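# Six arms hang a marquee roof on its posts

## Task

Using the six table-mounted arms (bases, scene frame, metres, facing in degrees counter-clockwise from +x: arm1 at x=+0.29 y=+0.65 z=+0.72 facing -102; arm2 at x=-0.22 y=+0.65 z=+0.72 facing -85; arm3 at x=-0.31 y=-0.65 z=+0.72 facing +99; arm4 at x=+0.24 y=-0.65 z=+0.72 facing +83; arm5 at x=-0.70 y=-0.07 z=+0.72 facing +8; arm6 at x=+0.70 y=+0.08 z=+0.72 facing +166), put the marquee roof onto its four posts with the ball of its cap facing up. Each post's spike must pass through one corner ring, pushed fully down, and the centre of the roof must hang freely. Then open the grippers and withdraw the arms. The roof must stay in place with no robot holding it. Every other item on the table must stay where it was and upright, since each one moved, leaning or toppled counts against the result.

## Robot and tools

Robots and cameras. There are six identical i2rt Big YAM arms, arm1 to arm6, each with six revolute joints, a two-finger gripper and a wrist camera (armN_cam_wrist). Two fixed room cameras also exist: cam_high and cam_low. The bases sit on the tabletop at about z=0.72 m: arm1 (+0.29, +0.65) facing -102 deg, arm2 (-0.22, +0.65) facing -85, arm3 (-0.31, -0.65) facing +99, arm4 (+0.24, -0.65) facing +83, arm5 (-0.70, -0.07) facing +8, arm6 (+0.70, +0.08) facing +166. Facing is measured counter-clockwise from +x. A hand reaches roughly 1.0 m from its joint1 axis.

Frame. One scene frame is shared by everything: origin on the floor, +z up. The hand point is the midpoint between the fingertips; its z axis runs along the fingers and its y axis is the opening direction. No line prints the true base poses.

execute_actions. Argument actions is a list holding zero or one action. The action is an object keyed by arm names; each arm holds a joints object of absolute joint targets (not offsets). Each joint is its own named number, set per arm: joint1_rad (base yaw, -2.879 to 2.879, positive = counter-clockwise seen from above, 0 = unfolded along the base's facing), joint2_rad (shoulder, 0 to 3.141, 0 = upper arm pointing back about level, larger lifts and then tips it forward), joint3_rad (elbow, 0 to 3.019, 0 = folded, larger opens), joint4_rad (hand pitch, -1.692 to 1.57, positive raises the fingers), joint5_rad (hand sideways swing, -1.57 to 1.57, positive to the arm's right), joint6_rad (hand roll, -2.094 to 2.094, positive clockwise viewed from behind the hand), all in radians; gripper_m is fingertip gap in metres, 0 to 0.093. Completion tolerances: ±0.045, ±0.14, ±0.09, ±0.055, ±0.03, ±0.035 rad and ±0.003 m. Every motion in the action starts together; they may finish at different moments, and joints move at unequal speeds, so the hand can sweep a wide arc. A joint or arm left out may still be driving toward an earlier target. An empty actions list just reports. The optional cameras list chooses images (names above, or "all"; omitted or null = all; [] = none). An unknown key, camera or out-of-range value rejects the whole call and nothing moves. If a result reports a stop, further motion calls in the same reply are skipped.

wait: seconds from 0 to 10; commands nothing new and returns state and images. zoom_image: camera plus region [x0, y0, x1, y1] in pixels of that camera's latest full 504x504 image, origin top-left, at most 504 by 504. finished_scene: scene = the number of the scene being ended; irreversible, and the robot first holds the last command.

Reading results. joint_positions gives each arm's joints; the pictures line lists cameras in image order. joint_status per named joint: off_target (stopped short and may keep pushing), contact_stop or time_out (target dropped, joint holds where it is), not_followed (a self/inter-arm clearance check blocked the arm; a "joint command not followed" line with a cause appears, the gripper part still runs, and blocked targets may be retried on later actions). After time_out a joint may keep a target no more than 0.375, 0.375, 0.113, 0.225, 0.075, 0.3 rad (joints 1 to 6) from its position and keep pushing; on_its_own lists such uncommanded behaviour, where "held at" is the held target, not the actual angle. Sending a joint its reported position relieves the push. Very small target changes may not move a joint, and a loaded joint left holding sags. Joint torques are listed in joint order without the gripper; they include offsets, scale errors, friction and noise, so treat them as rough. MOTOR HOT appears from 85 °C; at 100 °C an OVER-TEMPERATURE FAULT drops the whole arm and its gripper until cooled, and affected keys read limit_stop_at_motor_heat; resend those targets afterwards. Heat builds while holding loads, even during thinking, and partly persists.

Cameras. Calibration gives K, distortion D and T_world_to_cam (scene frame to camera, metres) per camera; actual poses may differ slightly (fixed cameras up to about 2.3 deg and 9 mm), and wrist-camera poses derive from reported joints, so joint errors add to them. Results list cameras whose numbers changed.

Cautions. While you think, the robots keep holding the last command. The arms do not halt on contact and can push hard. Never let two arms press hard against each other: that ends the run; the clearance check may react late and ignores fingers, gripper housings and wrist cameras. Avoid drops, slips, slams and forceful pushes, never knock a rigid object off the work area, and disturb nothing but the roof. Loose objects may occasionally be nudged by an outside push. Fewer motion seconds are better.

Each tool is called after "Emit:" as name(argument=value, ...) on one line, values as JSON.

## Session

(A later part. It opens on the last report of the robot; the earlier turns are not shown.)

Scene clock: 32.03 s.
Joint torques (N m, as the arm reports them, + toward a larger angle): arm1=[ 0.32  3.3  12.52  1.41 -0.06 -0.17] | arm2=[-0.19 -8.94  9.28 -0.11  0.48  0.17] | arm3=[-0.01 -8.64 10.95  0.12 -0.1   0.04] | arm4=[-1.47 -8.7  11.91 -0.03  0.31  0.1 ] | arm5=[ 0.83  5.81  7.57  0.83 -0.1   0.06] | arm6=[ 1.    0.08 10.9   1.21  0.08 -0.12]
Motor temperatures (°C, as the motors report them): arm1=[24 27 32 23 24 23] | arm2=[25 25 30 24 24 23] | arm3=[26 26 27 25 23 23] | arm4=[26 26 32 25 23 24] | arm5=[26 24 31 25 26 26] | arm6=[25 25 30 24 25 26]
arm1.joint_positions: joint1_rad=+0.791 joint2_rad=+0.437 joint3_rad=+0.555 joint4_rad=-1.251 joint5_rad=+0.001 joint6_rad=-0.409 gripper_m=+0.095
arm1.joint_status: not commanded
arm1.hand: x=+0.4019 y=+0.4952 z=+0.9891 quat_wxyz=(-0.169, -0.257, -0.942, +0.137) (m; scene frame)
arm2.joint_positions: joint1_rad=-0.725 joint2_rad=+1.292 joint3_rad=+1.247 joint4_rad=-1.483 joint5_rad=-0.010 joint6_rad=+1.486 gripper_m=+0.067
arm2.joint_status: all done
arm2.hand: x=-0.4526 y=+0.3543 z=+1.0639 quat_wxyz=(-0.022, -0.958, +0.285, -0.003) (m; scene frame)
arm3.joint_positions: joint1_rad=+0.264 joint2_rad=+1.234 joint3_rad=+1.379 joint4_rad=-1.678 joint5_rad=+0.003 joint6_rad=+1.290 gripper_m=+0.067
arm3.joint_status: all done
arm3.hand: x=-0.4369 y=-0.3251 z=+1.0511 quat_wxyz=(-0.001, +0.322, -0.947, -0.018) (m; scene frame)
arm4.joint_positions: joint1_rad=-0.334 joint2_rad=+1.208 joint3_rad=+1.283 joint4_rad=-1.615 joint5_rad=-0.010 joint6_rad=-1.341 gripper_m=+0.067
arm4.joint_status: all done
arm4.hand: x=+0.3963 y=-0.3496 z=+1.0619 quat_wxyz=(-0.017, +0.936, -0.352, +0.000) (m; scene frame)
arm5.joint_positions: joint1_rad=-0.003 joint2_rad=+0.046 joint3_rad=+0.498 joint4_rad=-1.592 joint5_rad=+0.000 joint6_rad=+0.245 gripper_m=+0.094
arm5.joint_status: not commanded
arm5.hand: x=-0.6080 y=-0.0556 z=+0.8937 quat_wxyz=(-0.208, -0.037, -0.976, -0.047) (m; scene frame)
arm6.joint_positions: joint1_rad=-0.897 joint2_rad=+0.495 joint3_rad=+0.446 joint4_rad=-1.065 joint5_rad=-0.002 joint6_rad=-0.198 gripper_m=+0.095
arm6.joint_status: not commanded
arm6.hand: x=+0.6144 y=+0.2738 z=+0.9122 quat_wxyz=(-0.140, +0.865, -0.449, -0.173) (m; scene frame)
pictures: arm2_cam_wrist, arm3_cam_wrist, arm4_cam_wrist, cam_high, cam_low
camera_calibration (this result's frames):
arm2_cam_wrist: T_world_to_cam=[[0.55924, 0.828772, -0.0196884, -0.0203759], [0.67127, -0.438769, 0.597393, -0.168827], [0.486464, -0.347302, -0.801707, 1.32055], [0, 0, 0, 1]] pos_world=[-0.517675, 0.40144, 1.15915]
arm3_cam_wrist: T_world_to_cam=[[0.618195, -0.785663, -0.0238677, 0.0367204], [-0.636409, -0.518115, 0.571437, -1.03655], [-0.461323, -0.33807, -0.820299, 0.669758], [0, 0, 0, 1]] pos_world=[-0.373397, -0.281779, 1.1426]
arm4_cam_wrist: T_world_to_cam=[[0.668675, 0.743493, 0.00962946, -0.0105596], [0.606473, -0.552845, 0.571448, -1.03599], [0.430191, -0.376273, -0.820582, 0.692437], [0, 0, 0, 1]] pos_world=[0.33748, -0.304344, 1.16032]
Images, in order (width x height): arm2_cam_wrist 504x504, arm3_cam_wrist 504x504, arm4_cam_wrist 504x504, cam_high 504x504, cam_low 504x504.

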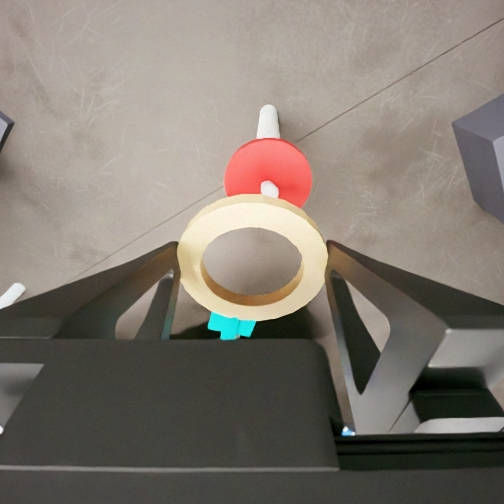

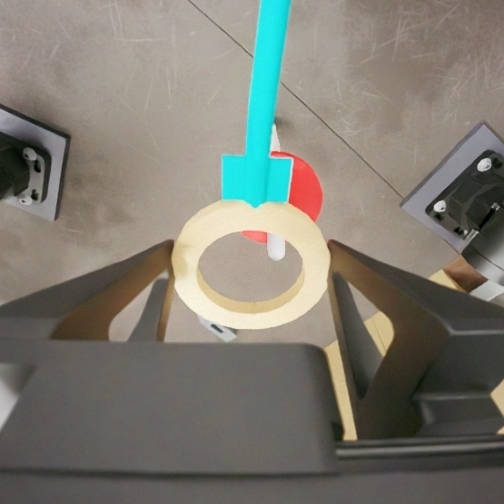

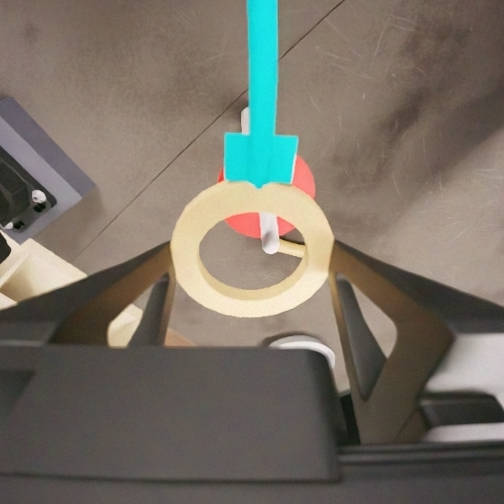

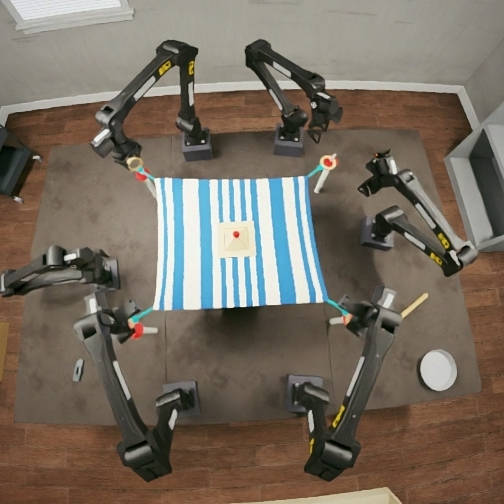

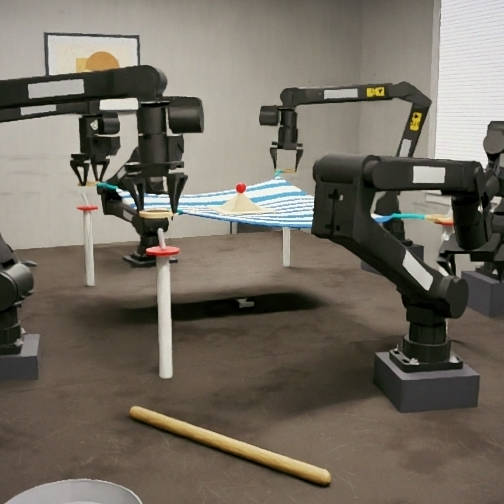

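Emit:
execute_actions(actions=[{"arm2":{"joints":{"joint1_rad":-0.78,"joint3_rad":1.2}},"arm3":{"joints":{"joint1_rad":0.30,"joint2_rad":1.21,"joint3_rad":1.32}},"arm4":{"joints":{"joint1_rad":-0.395}}}], cameras=["arm2_cam_wrist","arm3_cam_wrist","arm4_cam_wrist","cam_low"])

Scene clock: 34.70 s.
Joint torques (N m, as the arm reports them, + toward a larger angle): arm1=[ 0.32  3.45 12.59  1.41 -0.09 -0.17] | arm2=[-1.23 -8.22  8.66 -0.2   0.65  0.18] | arm3=[ 0.58 -9.47  8.79  0.05 -0.25  0.02] | arm4=[-2.52 -8.85 12.1  -0.05  0.52  0.06] | arm5=[ 0.77  5.83  7.55  0.82 -0.1   0.06] | arm6=[ 1.21  1.21 11.18  1.34  0.02 -0.12]
Motor temperatures (°C, as the motors report them): arm1=[24 27 32 23 24 23] | arm2=[25 25 30 24 24 23] | arm3=[26 26 27 25 23 23] | arm4=[26 26 32 25 23 24] | arm5=[26 24 31 25 26 26] | arm6=[25 25 30 24 25 26]
arm1.joint_positions: joint1_rad=+0.791 joint2_rad=+0.437 joint3_rad=+0.555 joint4_rad=-1.251 joint5_rad=+0.001 joint6_rad=-0.409 gripper_m=+0.095
arm1.joint_status: not commanded
arm1.hand: x=+0.4019 y=+0.4952 z=+0.9891 quat_wxyz=(-0.169, -0.257, -0.942, +0.137) (m; scene frame)
arm2.joint_positions: joint1_rad=-0.754 joint2_rad=+1.293 joint3_rad=+1.199 joint4_rad=-1.483 joint5_rad=-0.014 joint6_rad=+1.486 gripper_m=+0.067
arm2.joint_status: all done
arm2.hand: x=-0.4517 y=+0.3704 z=+1.0451 quat_wxyz=(+0.000, -0.954, +0.298, -0.014) (m; scene frame)
arm3.joint_positions: joint1_rad=+0.287 joint2_rad=+1.218 joint3_rad=+1.333 joint4_rad=-1.678 joint5_rad=+0.006 joint6_rad=+1.290 gripper_m=+0.067
arm3.joint_status: all done
arm3.hand: x=-0.4391 y=-0.3389 z=+1.0382 quat_wxyz=(-0.003, +0.332, -0.943, -0.002) (m; scene frame)
arm4.joint_positions: joint1_rad=-0.372 joint2_rad=+1.208 joint3_rad=+1.283 joint4_rad=-1.615 joint5_rad=-0.014 joint6_rad=-1.344 gripper_m=+0.067
arm4.joint_status: all done
arm4.hand: x=+0.4067 y=-0.3554 z=+1.0620 quat_wxyz=(-0.017, +0.930, -0.368, -0.002) (m; scene frame)
arm5.joint_positions: joint1_rad=-0.003 joint2_rad=+0.046 joint3_rad=+0.498 joint4_rad=-1.592 joint5_rad=+0.000 joint6_rad=+0.245 gripper_m=+0.094
arm5.joint_status: not commanded
arm5.hand: x=-0.6080 y=-0.0556 z=+0.8937 quat_wxyz=(-0.208, -0.037, -0.976, -0.047) (m; scene frame)
arm6.joint_positions: joint1_rad=-0.897 joint2_rad=+0.495 joint3_rad=+0.446 joint4_rad=-1.065 joint5_rad=-0.002 joint6_rad=-0.198 gripper_m=+0.095
arm6.joint_status: not commanded
arm6.hand: x=+0.6144 y=+0.2738 z=+0.9122 quat_wxyz=(-0.140, +0.865, -0.449, -0.173) (m; scene frame)
pictures: arm2_cam_wrist, arm3_cam_wrist, arm4_cam_wrist, cam_low
camera_calibration (this result's frames):
arm2_cam_wrist: T_world_to_cam=[[0.58171, 0.812877, 0.0290585, -0.0695808], [0.63808, -0.478195, 0.603477, -0.15785], [0.504448, -0.332507, -0.796851, 1.30817], [0, 0, 0, 1]] pos_world=[-0.518709, 0.416054, 1.1397]
arm3_cam_wrist: T_world_to_cam=[[0.635792, -0.771832, 0.00658649, 0.00769752], [-0.633066, -0.516564, 0.576531, -1.04113], [-0.441583, -0.370724, -0.817049, 0.647732], [0, 0, 0, 1]] pos_world=[-0.377968, -0.291738, 1.12942]
arm4_cam_wrist: T_world_to_cam=[[0.693727, 0.720185, 0.00876943, -0.0308333], [0.589414, -0.574674, 0.567751, -1.04242], [0.413925, -0.388695, -0.823154, 0.690795], [0, 0, 0, 1]] pos_world=[0.34987, -0.308338, 1.16074]
Images, in order (width x height): arm2_cam_wrist 504x504, arm3_cam_wrist 504x504, arm4_cam_wrist 504x504, cam_low 504x504.

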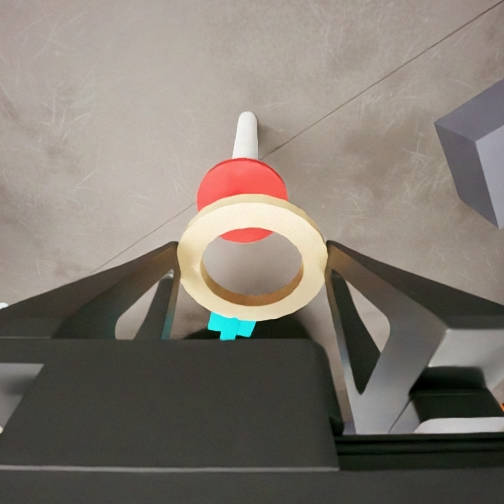

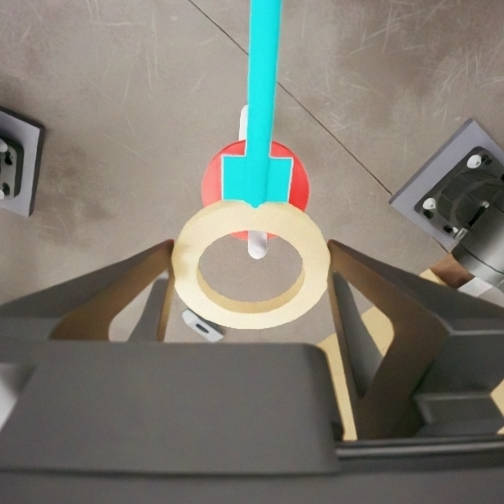

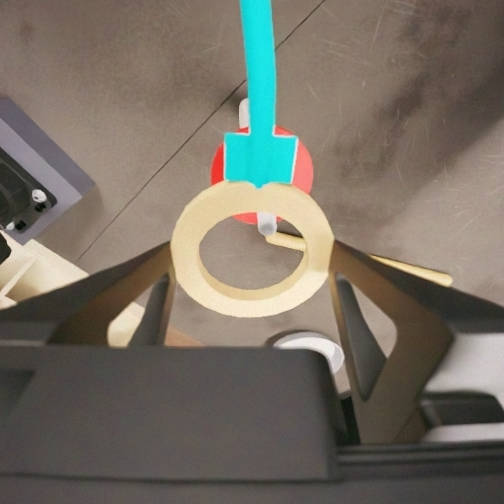

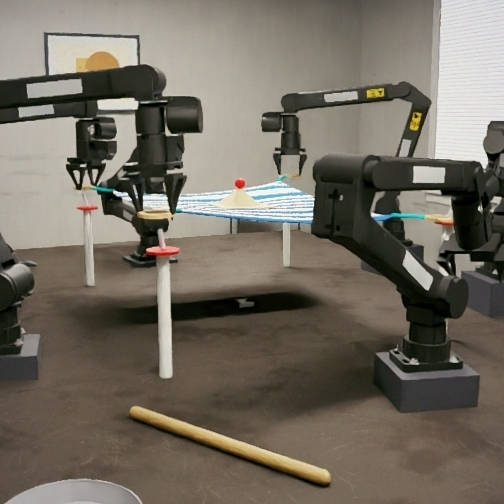

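Emit:
execute_actions(actions=[{"arm2":{"joints":{"joint2_rad":1.32,"joint3_rad":1.10,"joint4_rad":-1.345}},"arm3":{"joints":{"joint3_rad":1.23,"joint4_rad":-1.58}},"arm4":{"joints":{"joint3_rad":1.14,"joint4_rad":-1.45}}}], cameras=["arm2_cam_wrist","arm3_cam_wrist","arm4_cam_wrist","cam_low"])

Scene clock: 36.83 s.
Joint torques (N m, as the arm reports them, + toward a larger angle): arm1=[ 0.36  3.59 12.51  1.38 -0.09 -0.16] | arm2=[-1.15 -9.69  8.81  0.57  0.65  0.17] | arm3=[ 0.68 -8.97  9.03  0.76 -0.29  0.02] | arm4=[-2.56 -9.04 10.96  0.87  0.49  0.12] | arm5=[ 0.82  5.76  7.56  0.83 -0.1   0.05] | arm6=[ 0.82  0.84 10.82  1.38  0.12 -0.09]
Motor temperatures (°C, as the motors report them): arm1=[24 27 32 23 24 23] | arm2=[25 25 30 24 25 23] | arm3=[26 26 27 25 23 23] | arm4=[26 26 32 25 23 24] | arm5=[26 24 31 25 26 26] | arm6=[25 25 31 24 25 26]
arm1.joint_positions: joint1_rad=+0.791 joint2_rad=+0.437 joint3_rad=+0.555 joint4_rad=-1.251 joint5_rad=+0.001 joint6_rad=-0.409 gripper_m=+0.095
arm1.joint_status: not commanded
arm1.hand: x=+0.4019 y=+0.4952 z=+0.9891 quat_wxyz=(-0.169, -0.257, -0.942, +0.137) (m; scene frame)
arm2.joint_positions: joint1_rad=-0.754 joint2_rad=+1.321 joint3_rad=+1.097 joint4_rad=-1.355 joint5_rad=-0.014 joint6_rad=+1.486 gripper_m=+0.067
arm2.joint_status: all done
arm2.hand: x=-0.4527 y=+0.3682 z=+0.9971 quat_wxyz=(+0.001, -0.954, +0.298, -0.015) (m; scene frame)
arm3.joint_positions: joint1_rad=+0.287 joint2_rad=+1.213 joint3_rad=+1.240 joint4_rad=-1.587 joint5_rad=+0.007 joint6_rad=+1.290 gripper_m=+0.067
arm3.joint_status: all done
arm3.hand: x=-0.4395 y=-0.3376 z=+1.0045 quat_wxyz=(-0.003, +0.332, -0.943, -0.004) (m; scene frame)
arm4.joint_positions: joint1_rad=-0.372 joint2_rad=+1.213 joint3_rad=+1.129 joint4_rad=-1.464 joint5_rad=-0.014 joint6_rad=-1.344 gripper_m=+0.067
arm4.joint_status: all done
arm4.hand: x=+0.4070 y=-0.3557 z=+1.0017 quat_wxyz=(-0.014, +0.930, -0.367, -0.002) (m; scene frame)
arm5.joint_positions: joint1_rad=-0.003 joint2_rad=+0.046 joint3_rad=+0.498 joint4_rad=-1.592 joint5_rad=+0.000 joint6_rad=+0.245 gripper_m=+0.094
arm5.joint_status: not commanded
arm5.hand: x=-0.6080 y=-0.0556 z=+0.8937 quat_wxyz=(-0.208, -0.037, -0.976, -0.047) (m; scene frame)
arm6.joint_positions: joint1_rad=-0.897 joint2_rad=+0.495 joint3_rad=+0.446 joint4_rad=-1.065 joint5_rad=-0.002 joint6_rad=-0.198 gripper_m=+0.095
arm6.joint_status: not commanded
arm6.hand: x=+0.6144 y=+0.2738 z=+0.9122 quat_wxyz=(-0.140, +0.865, -0.449, -0.173) (m; scene frame)
pictures: arm2_cam_wrist, arm3_cam_wrist, arm4_cam_wrist, cam_low
camera_calibration (this result's frames):
arm2_cam_wrist: T_world_to_cam=[[0.581666, 0.812853, 0.03058, -0.0673239], [0.637502, -0.478893, 0.603533, -0.129347], [0.505228, -0.33156, -0.796752, 1.26967], [0, 0, 0, 1]] pos_world=[-0.519852, 0.413752, 1.09173]
arm3_cam_wrist: T_world_to_cam=[[0.635789, -0.771856, 0.00326179, 0.0124679], [-0.632827, -0.51884, 0.574748, -1.02007], [-0.44193, -0.367483, -0.818324, 0.622721], [0, 0, 0, 1]] pos_world=[-0.378254, -0.29079, 1.09583]
arm4_cam_wrist: T_world_to_cam=[[0.693503, 0.720452, 0.00173593, -0.0230369], [0.59167, -0.57091, 0.5692, -1.00954], [0.411072, -0.393715, -0.822197, 0.639375], [0, 0, 0, 1]] pos_world=[0.350463, -0.30803, 1.10036]
Images, in order (width x height): arm2_cam_wrist 504x504, arm3_cam_wrist 504x504, arm4_cam_wrist 504x504, cam_low 504x504.

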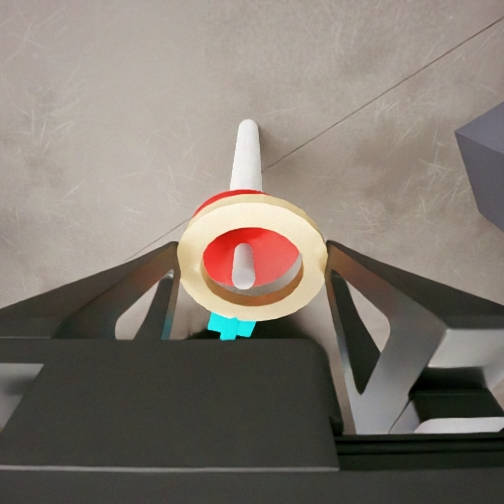

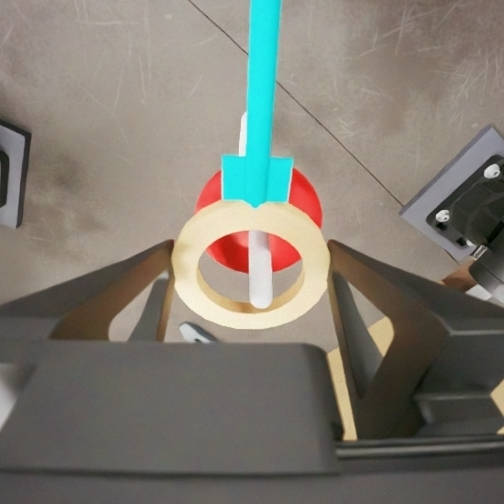

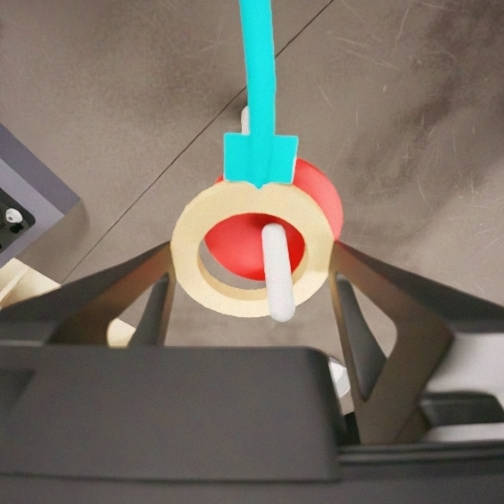

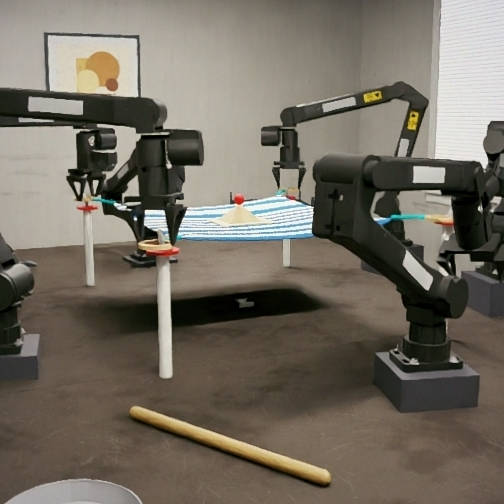

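All threaded. Lower a bit, move inward, release.

Emit:
execute_actions(actions=[{"arm2":{"joints":{"joint1_rad":-0.73,"joint3_rad":1.05,"joint4_rad":-1.28}},"arm3":{"joints":{"joint1_rad":0.25,"joint3_rad":1.19,"joint4_rad":-1.545}},"arm4":{"joints":{"joint1_rad":-0.34,"joint2_rad":1.235,"joint4_rad":-1.42}}}], cameras=[])

Emit:
execute_actions(actions=[{"arm2":{"joints":{"gripper_m":0.093}},"arm3":{"joints":{"gripper_m":0.093}},"arm4":{"joints":{"gripper_m":0.093}}}], cameras=[])

Emit:
execute_actions(actions=[{"arm2":{"joints":{"joint3_rad":1.45,"joint4_rad":-1.68}},"arm3":{"joints":{"joint2_rad":1.1,"joint3_rad":1.5,"joint4_rad":-1.69}},"arm4":{"joints":{"joint2_rad":1.15,"joint3_rad":1.5,"joint4_rad":-1.69}}}], cameras=["arm2_cam_wrist","arm3_cam_wrist","arm4_cam_wrist","cam_low","cam_high"])

Scene clock: 39.17 s.
Joint torques (N m, as the arm reports them, + toward a larger angle): arm1=[ 0.26  3.61 12.52  1.33 -0.08 -0.17] | arm2=[ 0.88 -9.09  8.25  0.58  0.54  0.17] | arm3=[ 0.09 -8.54  8.89  0.75 -0.29  0.03] | arm4=[-1.63 -8.93 11.07  1.01  0.37  0.1 ] | arm5=[ 0.88  5.8   7.56  0.81 -0.1   0.06] | arm6=[ 0.38  1.06 10.96  1.37  0.01 -0.16]
Motor temperatures (°C, as the motors report them): arm1=[24 27 32 23 24 23] | arm2=[25 25 30 24 25 23] | arm3=[26 26 27 25 23 23] | arm4=[26 26 32 25 23 24] | arm5=[26 24 31 25 26 26] | arm6=[25 25 31 24 25 26]
arm1.joint_positions: joint1_rad=+0.791 joint2_rad=+0.437 joint3_rad=+0.555 joint4_rad=-1.251 joint5_rad=+0.001 joint6_rad=-0.409 gripper_m=+0.095
arm1.joint_status: not commanded
arm1.hand: x=+0.4019 y=+0.4952 z=+0.9891 quat_wxyz=(-0.169, -0.257, -0.942, +0.137) (m; scene frame)
arm2.joint_positions: joint1_rad=-0.727 joint2_rad=+1.321 joint3_rad=+1.050 joint4_rad=-1.290 joint5_rad=-0.011 joint6_rad=+1.486 gripper_m=+0.067
arm2.joint_status: all done
arm2.hand: x=-0.4454 y=+0.3625 z=+0.9800 quat_wxyz=(-0.007, -0.958, +0.285, -0.010) (m; scene frame)
arm3.joint_positions: joint1_rad=+0.245 joint2_rad=+1.213 joint3_rad=+1.202 joint4_rad=-1.552 joint5_rad=+0.007 joint6_rad=+1.290 gripper_m=+0.067
arm3.joint_status: all done
arm3.hand: x=-0.4261 y=-0.3332 z=+0.9900 quat_wxyz=(-0.004, +0.313, -0.950, -0.003) (m; scene frame)
arm4.joint_positions: joint1_rad=-0.334 joint2_rad=+1.232 joint3_rad=+1.129 joint4_rad=-1.434 joint5_rad=-0.012 joint6_rad=-1.344 gripper_m=+0.067
arm4.joint_status: all done
arm4.hand: x=+0.4006 y=-0.3416 z=+0.9955 quat_wxyz=(-0.018, +0.937, -0.350, +0.000) (m; scene frame)
arm5.joint_positions: joint1_rad=-0.003 joint2_rad=+0.046 joint3_rad=+0.498 joint4_rad=-1.592 joint5_rad=+0.000 joint6_rad=+0.245 gripper_m=+0.094
arm5.joint_status: not commanded
arm5.hand: x=-0.6080 y=-0.0556 z=+0.8937 quat_wxyz=(-0.208, -0.037, -0.976, -0.047) (m; scene frame)
arm6.joint_positions: joint1_rad=-0.897 joint2_rad=+0.495 joint3_rad=+0.446 joint4_rad=-1.065 joint5_rad=-0.002 joint6_rad=-0.198 gripper_m=+0.095
arm6.joint_status: not commanded
arm6.hand: x=+0.6144 y=+0.2738 z=+0.9122 quat_wxyz=(-0.140, +0.865, -0.449, -0.173) (m; scene frame)
pictures: none
No camera images: the call's "cameras" was empty. Leave "cameras" out to get every camera's image.

Scene clock: 39.73 s.
Joint torques (N m, as the arm reports them, + toward a larger angle): arm1=[ 0.47  3.26 12.56  1.42 -0.08 -0.16] | arm2=[ 0.72 -9.48  8.32  0.6   0.2   0.17] | arm3=[ 0.01 -8.71  8.86  0.73 -0.15  0.01] | arm4=[-1.36 -8.61 11.12  0.93  0.05  0.08] | arm5=[ 0.83  5.79  7.56  0.82 -0.09  0.05] | arm6=[ 1.33 -0.04 10.94  1.22  0.13 -0.16]
Motor temperatures (°C, as the motors report them): arm1=[24 27 32 23 24 23] | arm2=[25 25 30 24 25 23] | arm3=[26 26 27 25 23 23] | arm4=[26 26 32 25 23 24] | arm5=[26 24 31 25 26 26] | arm6=[25 25 31 24 25 26]
arm1.joint_positions: joint1_rad=+0.791 joint2_rad=+0.437 joint3_rad=+0.555 joint4_rad=-1.251 joint5_rad=+0.001 joint6_rad=-0.409 gripper_m=+0.095
arm1.joint_status: not commanded
arm1.hand: x=+0.4019 y=+0.4952 z=+0.9891 quat_wxyz=(-0.169, -0.257, -0.942, +0.137) (m; scene frame)
arm2.joint_positions: joint1_rad=-0.727 joint2_rad=+1.321 joint3_rad=+1.050 joint4_rad=-1.290 joint5_rad=-0.002 joint6_rad=+1.486 gripper_m=+0.093
arm2.joint_status: all done
arm2.hand: x=-0.4466 y=+0.3635 z=+0.9800 quat_wxyz=(-0.005, -0.958, +0.285, -0.006) (m; scene frame)
arm3.joint_positions: joint1_rad=+0.245 joint2_rad=+1.213 joint3_rad=+1.202 joint4_rad=-1.552 joint5_rad=+0.004 joint6_rad=+1.291 gripper_m=+0.093
arm3.joint_status: all done
arm3.hand: x=-0.4266 y=-0.3334 z=+0.9900 quat_wxyz=(-0.002, +0.313, -0.950, -0.003) (m; scene frame)
arm4.joint_positions: joint1_rad=-0.334 joint2_rad=+1.232 joint3_rad=+1.129 joint4_rad=-1.434 joint5_rad=-0.002 joint6_rad=-1.344 gripper_m=+0.093
arm4.joint_status: all done
arm4.hand: x=+0.4021 y=-0.3424 z=+0.9955 quat_wxyz=(-0.018, +0.937, -0.350, +0.004) (m; scene frame)
arm5.joint_positions: joint1_rad=-0.003 joint2_rad=+0.046 joint3_rad=+0.498 joint4_rad=-1.592 joint5_rad=+0.000 joint6_rad=+0.245 gripper_m=+0.094
arm5.joint_status: not commanded
arm5.hand: x=-0.6080 y=-0.0556 z=+0.8937 quat_wxyz=(-0.208, -0.037, -0.976, -0.047) (m; scene frame)
arm6.joint_positions: joint1_rad=-0.897 joint2_rad=+0.495 joint3_rad=+0.446 joint4_rad=-1.065 joint5_rad=-0.002 joint6_rad=-0.198 gripper_m=+0.095
arm6.joint_status: not commanded
arm6.hand: x=+0.6144 y=+0.2738 z=+0.9122 quat_wxyz=(-0.140, +0.865, -0.449, -0.173) (m; scene frame)
pictures: none
No camera images: the call's "cameras" was empty. Leave "cameras" out to get every camera's image.

Scene clock: 41.00 s.
Joint torques (N m, as the arm reports them, + toward a larger angle): arm1=[ 0.56  3.09 12.71  1.3  -0.08 -0.15] | arm2=[ 0.76 -8.73 11.45 -0.25  0.19  0.17] | arm3=[ 0.13 -5.38 12.51  0.62 -0.13  0.  ] | arm4=[-1.22 -6.67 12.97  0.4   0.03  0.11] | arm5=[ 0.85  5.75  7.54  0.83 -0.09  0.06] | arm6=[ 1.64  0.25 10.9   1.19  0.05 -0.1 ]
Motor temperatures (°C, as the motors report them): arm1=[24 27 32 23 24 23] | arm2=[25 25 30 24 25 23] | arm3=[26 26 27 25 23 23] | arm4=[26 26 32 25 23 24] | arm5=[26 24 31 25 26 26] | arm6=[25 25 31 24 25 26]
arm1.joint_positions: joint1_rad=+0.791 joint2_rad=+0.437 joint3_rad=+0.555 joint4_rad=-1.251 joint5_rad=+0.001 joint6_rad=-0.409 gripper_m=+0.095
arm1.joint_status: not commanded
arm1.hand: x=+0.4019 y=+0.4952 z=+0.9891 quat_wxyz=(-0.169, -0.257, -0.942, +0.137) (m; scene frame)
arm2.joint_positions: joint1_rad=-0.727 joint2_rad=+1.311 joint3_rad=+1.413 joint4_rad=-1.671 joint5_rad=-0.002 joint6_rad=+1.487 gripper_m=+0.093
arm2.joint_status: all done
arm2.hand: x=-0.4520 y=+0.3594 z=+1.1205 quat_wxyz=(-0.001, -0.958, +0.286, -0.007) (m; scene frame)
arm3.joint_positions: joint1_rad=+0.245 joint2_rad=+1.086 joint3_rad=+1.471 joint4_rad=-1.679 joint5_rad=+0.003 joint6_rad=+1.291 gripper_m=+0.093
arm3.joint_status: all done
arm3.hand: x=-0.4234 y=-0.3426 z=+1.1354 quat_wxyz=(+0.003, +0.309, -0.941, -0.137) (m; scene frame)
arm4.joint_positions: joint1_rad=-0.334 joint2_rad=+1.143 joint3_rad=+1.467 joint4_rad=-1.676 joint5_rad=-0.002 joint6_rad=-1.344 gripper_m=+0.093
arm4.joint_status: all done
arm4.hand: x=+0.3981 y=-0.3480 z=+1.1550 quat_wxyz=(-0.109, +0.931, -0.348, +0.017) (m; scene frame)
arm5.joint_positions: joint1_rad=-0.003 joint2_rad=+0.046 joint3_rad=+0.498 joint4_rad=-1.592 joint5_rad=+0.000 joint6_rad=+0.245 gripper_m=+0.094
arm5.joint_status: not commanded
arm5.hand: x=-0.6080 y=-0.0556 z=+0.8937 quat_wxyz=(-0.208, -0.037, -0.976, -0.047) (m; scene frame)
arm6.joint_positions: joint1_rad=-0.897 joint2_rad=+0.495 joint3_rad=+0.446 joint4_rad=-1.065 joint5_rad=-0.002 joint6_rad=-0.198 gripper_m=+0.095
arm6.joint_status: not commanded
arm6.hand: x=+0.6144 y=+0.2738 z=+0.9122 quat_wxyz=(-0.140, +0.865, -0.449, -0.173) (m; scene frame)
pictures: arm2_cam_wrist, arm3_cam_wrist, arm4_cam_wrist, cam_high, cam_low
camera_calibration (this result's frames):
arm2_cam_wrist: T_world_to_cam=[[0.560797, 0.827663, 0.021934, -0.0693961], [0.65871, -0.462057, 0.593805, -0.194098], [0.501605, -0.318556, -0.80431, 1.36682], [0, 0, 0, 1]] pos_world=[-0.518831, 0.40316, 1.21612]
arm3_cam_wrist: T_world_to_cam=[[0.59142, -0.766683, -0.249839, 0.268344], [-0.602093, -0.625967, 0.49563, -1.02152], [-0.536382, -0.142699, -0.831824, 0.787476], [0, 0, 0, 1]] pos_world=[-0.351366, -0.32133, 1.22838]
arm4_cam_wrist: T_world_to_cam=[[0.656405, 0.729505, 0.192237, -0.224765], [0.555904, -0.639985, 0.530462, -1.05218], [0.510003, -0.241333, -0.825624, 0.789645], [0, 0, 0, 1]] pos_world=[0.329729, -0.318849, 1.2533]
Images, in order (width x height): arm2_cam_wrist 504x504, arm3_cam_wrist 504x504, arm4_cam_wrist 504x504, cam_high 504x504, cam_low 504x504.

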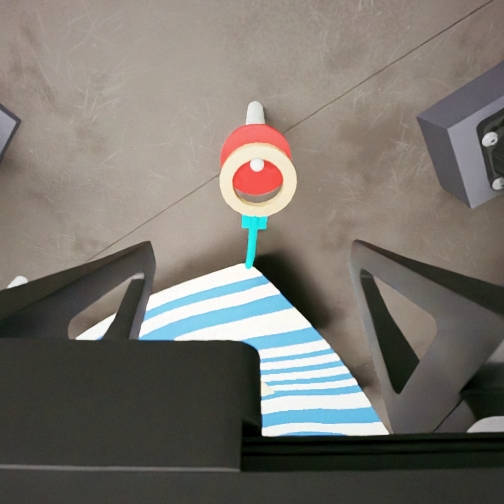

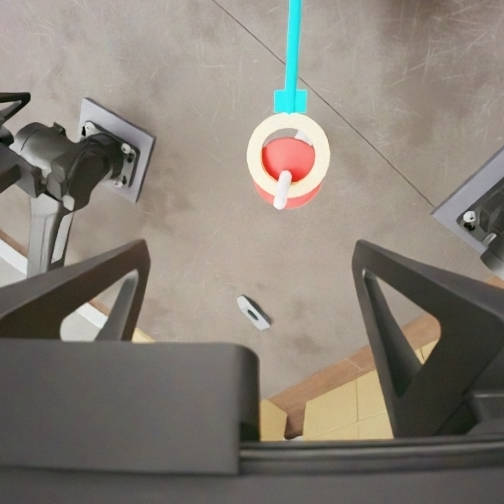

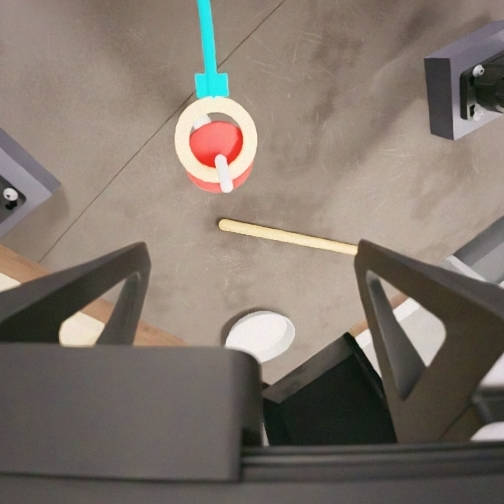

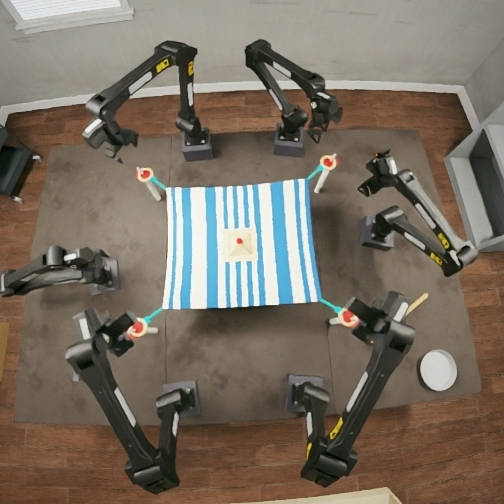

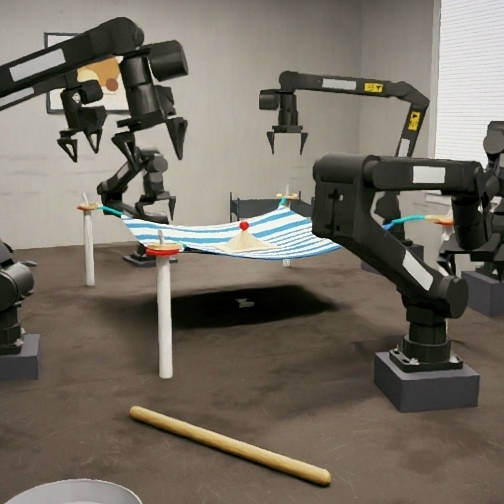

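Emit:
execute_actions(actions=[], cameras=["arm1_cam_wrist","cam_low"])

Emit:
zoom_image(camera="cam_low", region=[380, 180, 500, 260])

Scene clock: 41.90 s.
Joint torques (N m, as the arm reports them, + toward a larger angle): arm1=[ 0.6   3.95 12.5   1.31 -0.08 -0.16] | arm2=[ 0.83 -8.88 11.36 -0.26  0.19  0.17] | arm3=[ 0.05 -5.24 12.51  0.62 -0.13  0.  ] | arm4=[-1.32 -6.79 12.9   0.38  0.03  0.09] | arm5=[ 0.8   5.83  7.55  0.82 -0.1   0.06] | arm6=[ 1.56 -0.27 11.11  1.51  0.08 -0.12]
Motor temperatures (°C, as the motors report them): arm1=[24 27 33 23 24 23] | arm2=[25 25 31 24 25 23] | arm3=[26 26 27 25 23 23] | arm4=[26 26 33 25 23 24] | arm5=[26 24 31 25 26 26] | arm6=[25 25 31 24 25 26]
arm1.joint_positions: joint1_rad=+0.791 joint2_rad=+0.437 joint3_rad=+0.555 joint4_rad=-1.251 joint5_rad=+0.001 joint6_rad=-0.409 gripper_m=+0.095
arm1.joint_status: not commanded
arm1.hand: x=+0.4019 y=+0.4952 z=+0.9891 quat_wxyz=(-0.169, -0.257, -0.942, +0.137) (m; scene frame)
arm2.joint_positions: joint1_rad=-0.727 joint2_rad=+1.311 joint3_rad=+1.413 joint4_rad=-1.671 joint5_rad=-0.002 joint6_rad=+1.487 gripper_m=+0.093
arm2.joint_status: all done
arm2.hand: x=-0.4520 y=+0.3594 z=+1.1205 quat_wxyz=(-0.001, -0.958, +0.286, -0.007) (m; scene frame)
arm3.joint_positions: joint1_rad=+0.245 joint2_rad=+1.086 joint3_rad=+1.471 joint4_rad=-1.679 joint5_rad=+0.003 joint6_rad=+1.291 gripper_m=+0.093
arm3.joint_status: all done
arm3.hand: x=-0.4234 y=-0.3426 z=+1.1354 quat_wxyz=(+0.003, +0.309, -0.941, -0.137) (m; scene frame)
arm4.joint_positions: joint1_rad=-0.334 joint2_rad=+1.143 joint3_rad=+1.467 joint4_rad=-1.676 joint5_rad=-0.002 joint6_rad=-1.344 gripper_m=+0.093
arm4.joint_status: all done
arm4.hand: x=+0.3981 y=-0.3480 z=+1.1550 quat_wxyz=(-0.109, +0.931, -0.348, +0.017) (m; scene frame)
arm5.joint_positions: joint1_rad=-0.003 joint2_rad=+0.046 joint3_rad=+0.498 joint4_rad=-1.592 joint5_rad=+0.000 joint6_rad=+0.245 gripper_m=+0.094
arm5.joint_status: not commanded
arm5.hand: x=-0.6080 y=-0.0556 z=+0.8937 quat_wxyz=(-0.208, -0.037, -0.976, -0.047) (m; scene frame)
arm6.joint_positions: joint1_rad=-0.897 joint2_rad=+0.495 joint3_rad=+0.446 joint4_rad=-1.065 joint5_rad=-0.002 joint6_rad=-0.198 gripper_m=+0.095
arm6.joint_status: not commanded
arm6.hand: x=+0.6144 y=+0.2738 z=+0.9122 quat_wxyz=(-0.140, +0.865, -0.449, -0.173) (m; scene frame)
pictures: arm1_cam_wrist, cam_low
camera_calibration (this result's frames):
arm1_cam_wrist: T_world_to_cam=[[-0.547724, -0.82081, 0.162079, 0.466123], [-0.791057, 0.571143, 0.219144, -0.180964], [-0.272446, -0.00818366, -0.962136, 1.19124], [0, 0, 0, 1]] pos_world=[0.436703, 0.495704, 1.11025]
Images, in order (width x height): arm1_cam_wrist 504x504, cam_low 504x504.

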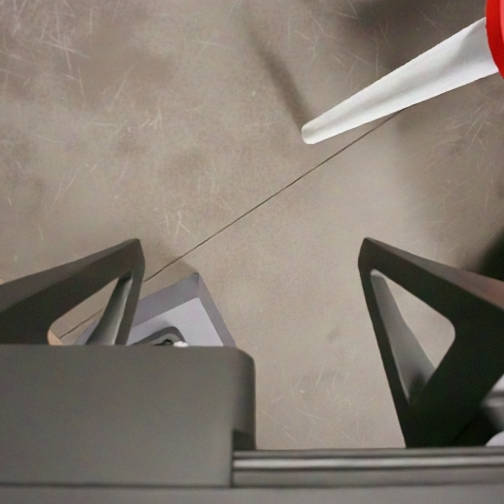

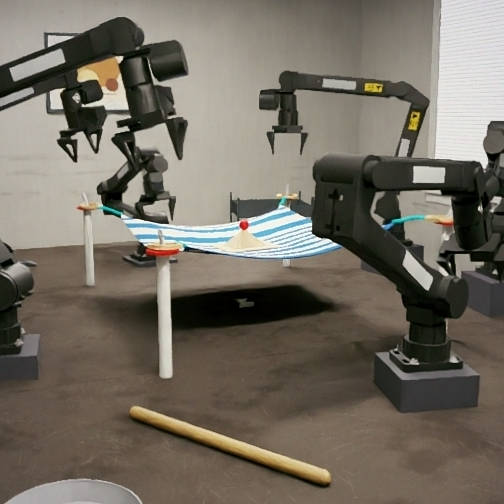

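Region (380, 180, 500, 260) of cam_low's 504x504 image, scaled by 4.200, with more detail than that image has.

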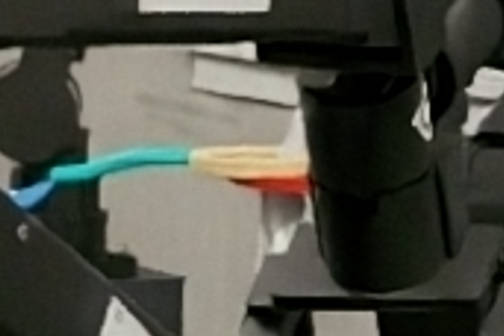

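Emit:
finished_scene(scene=1)

The scene is finished: the task was done.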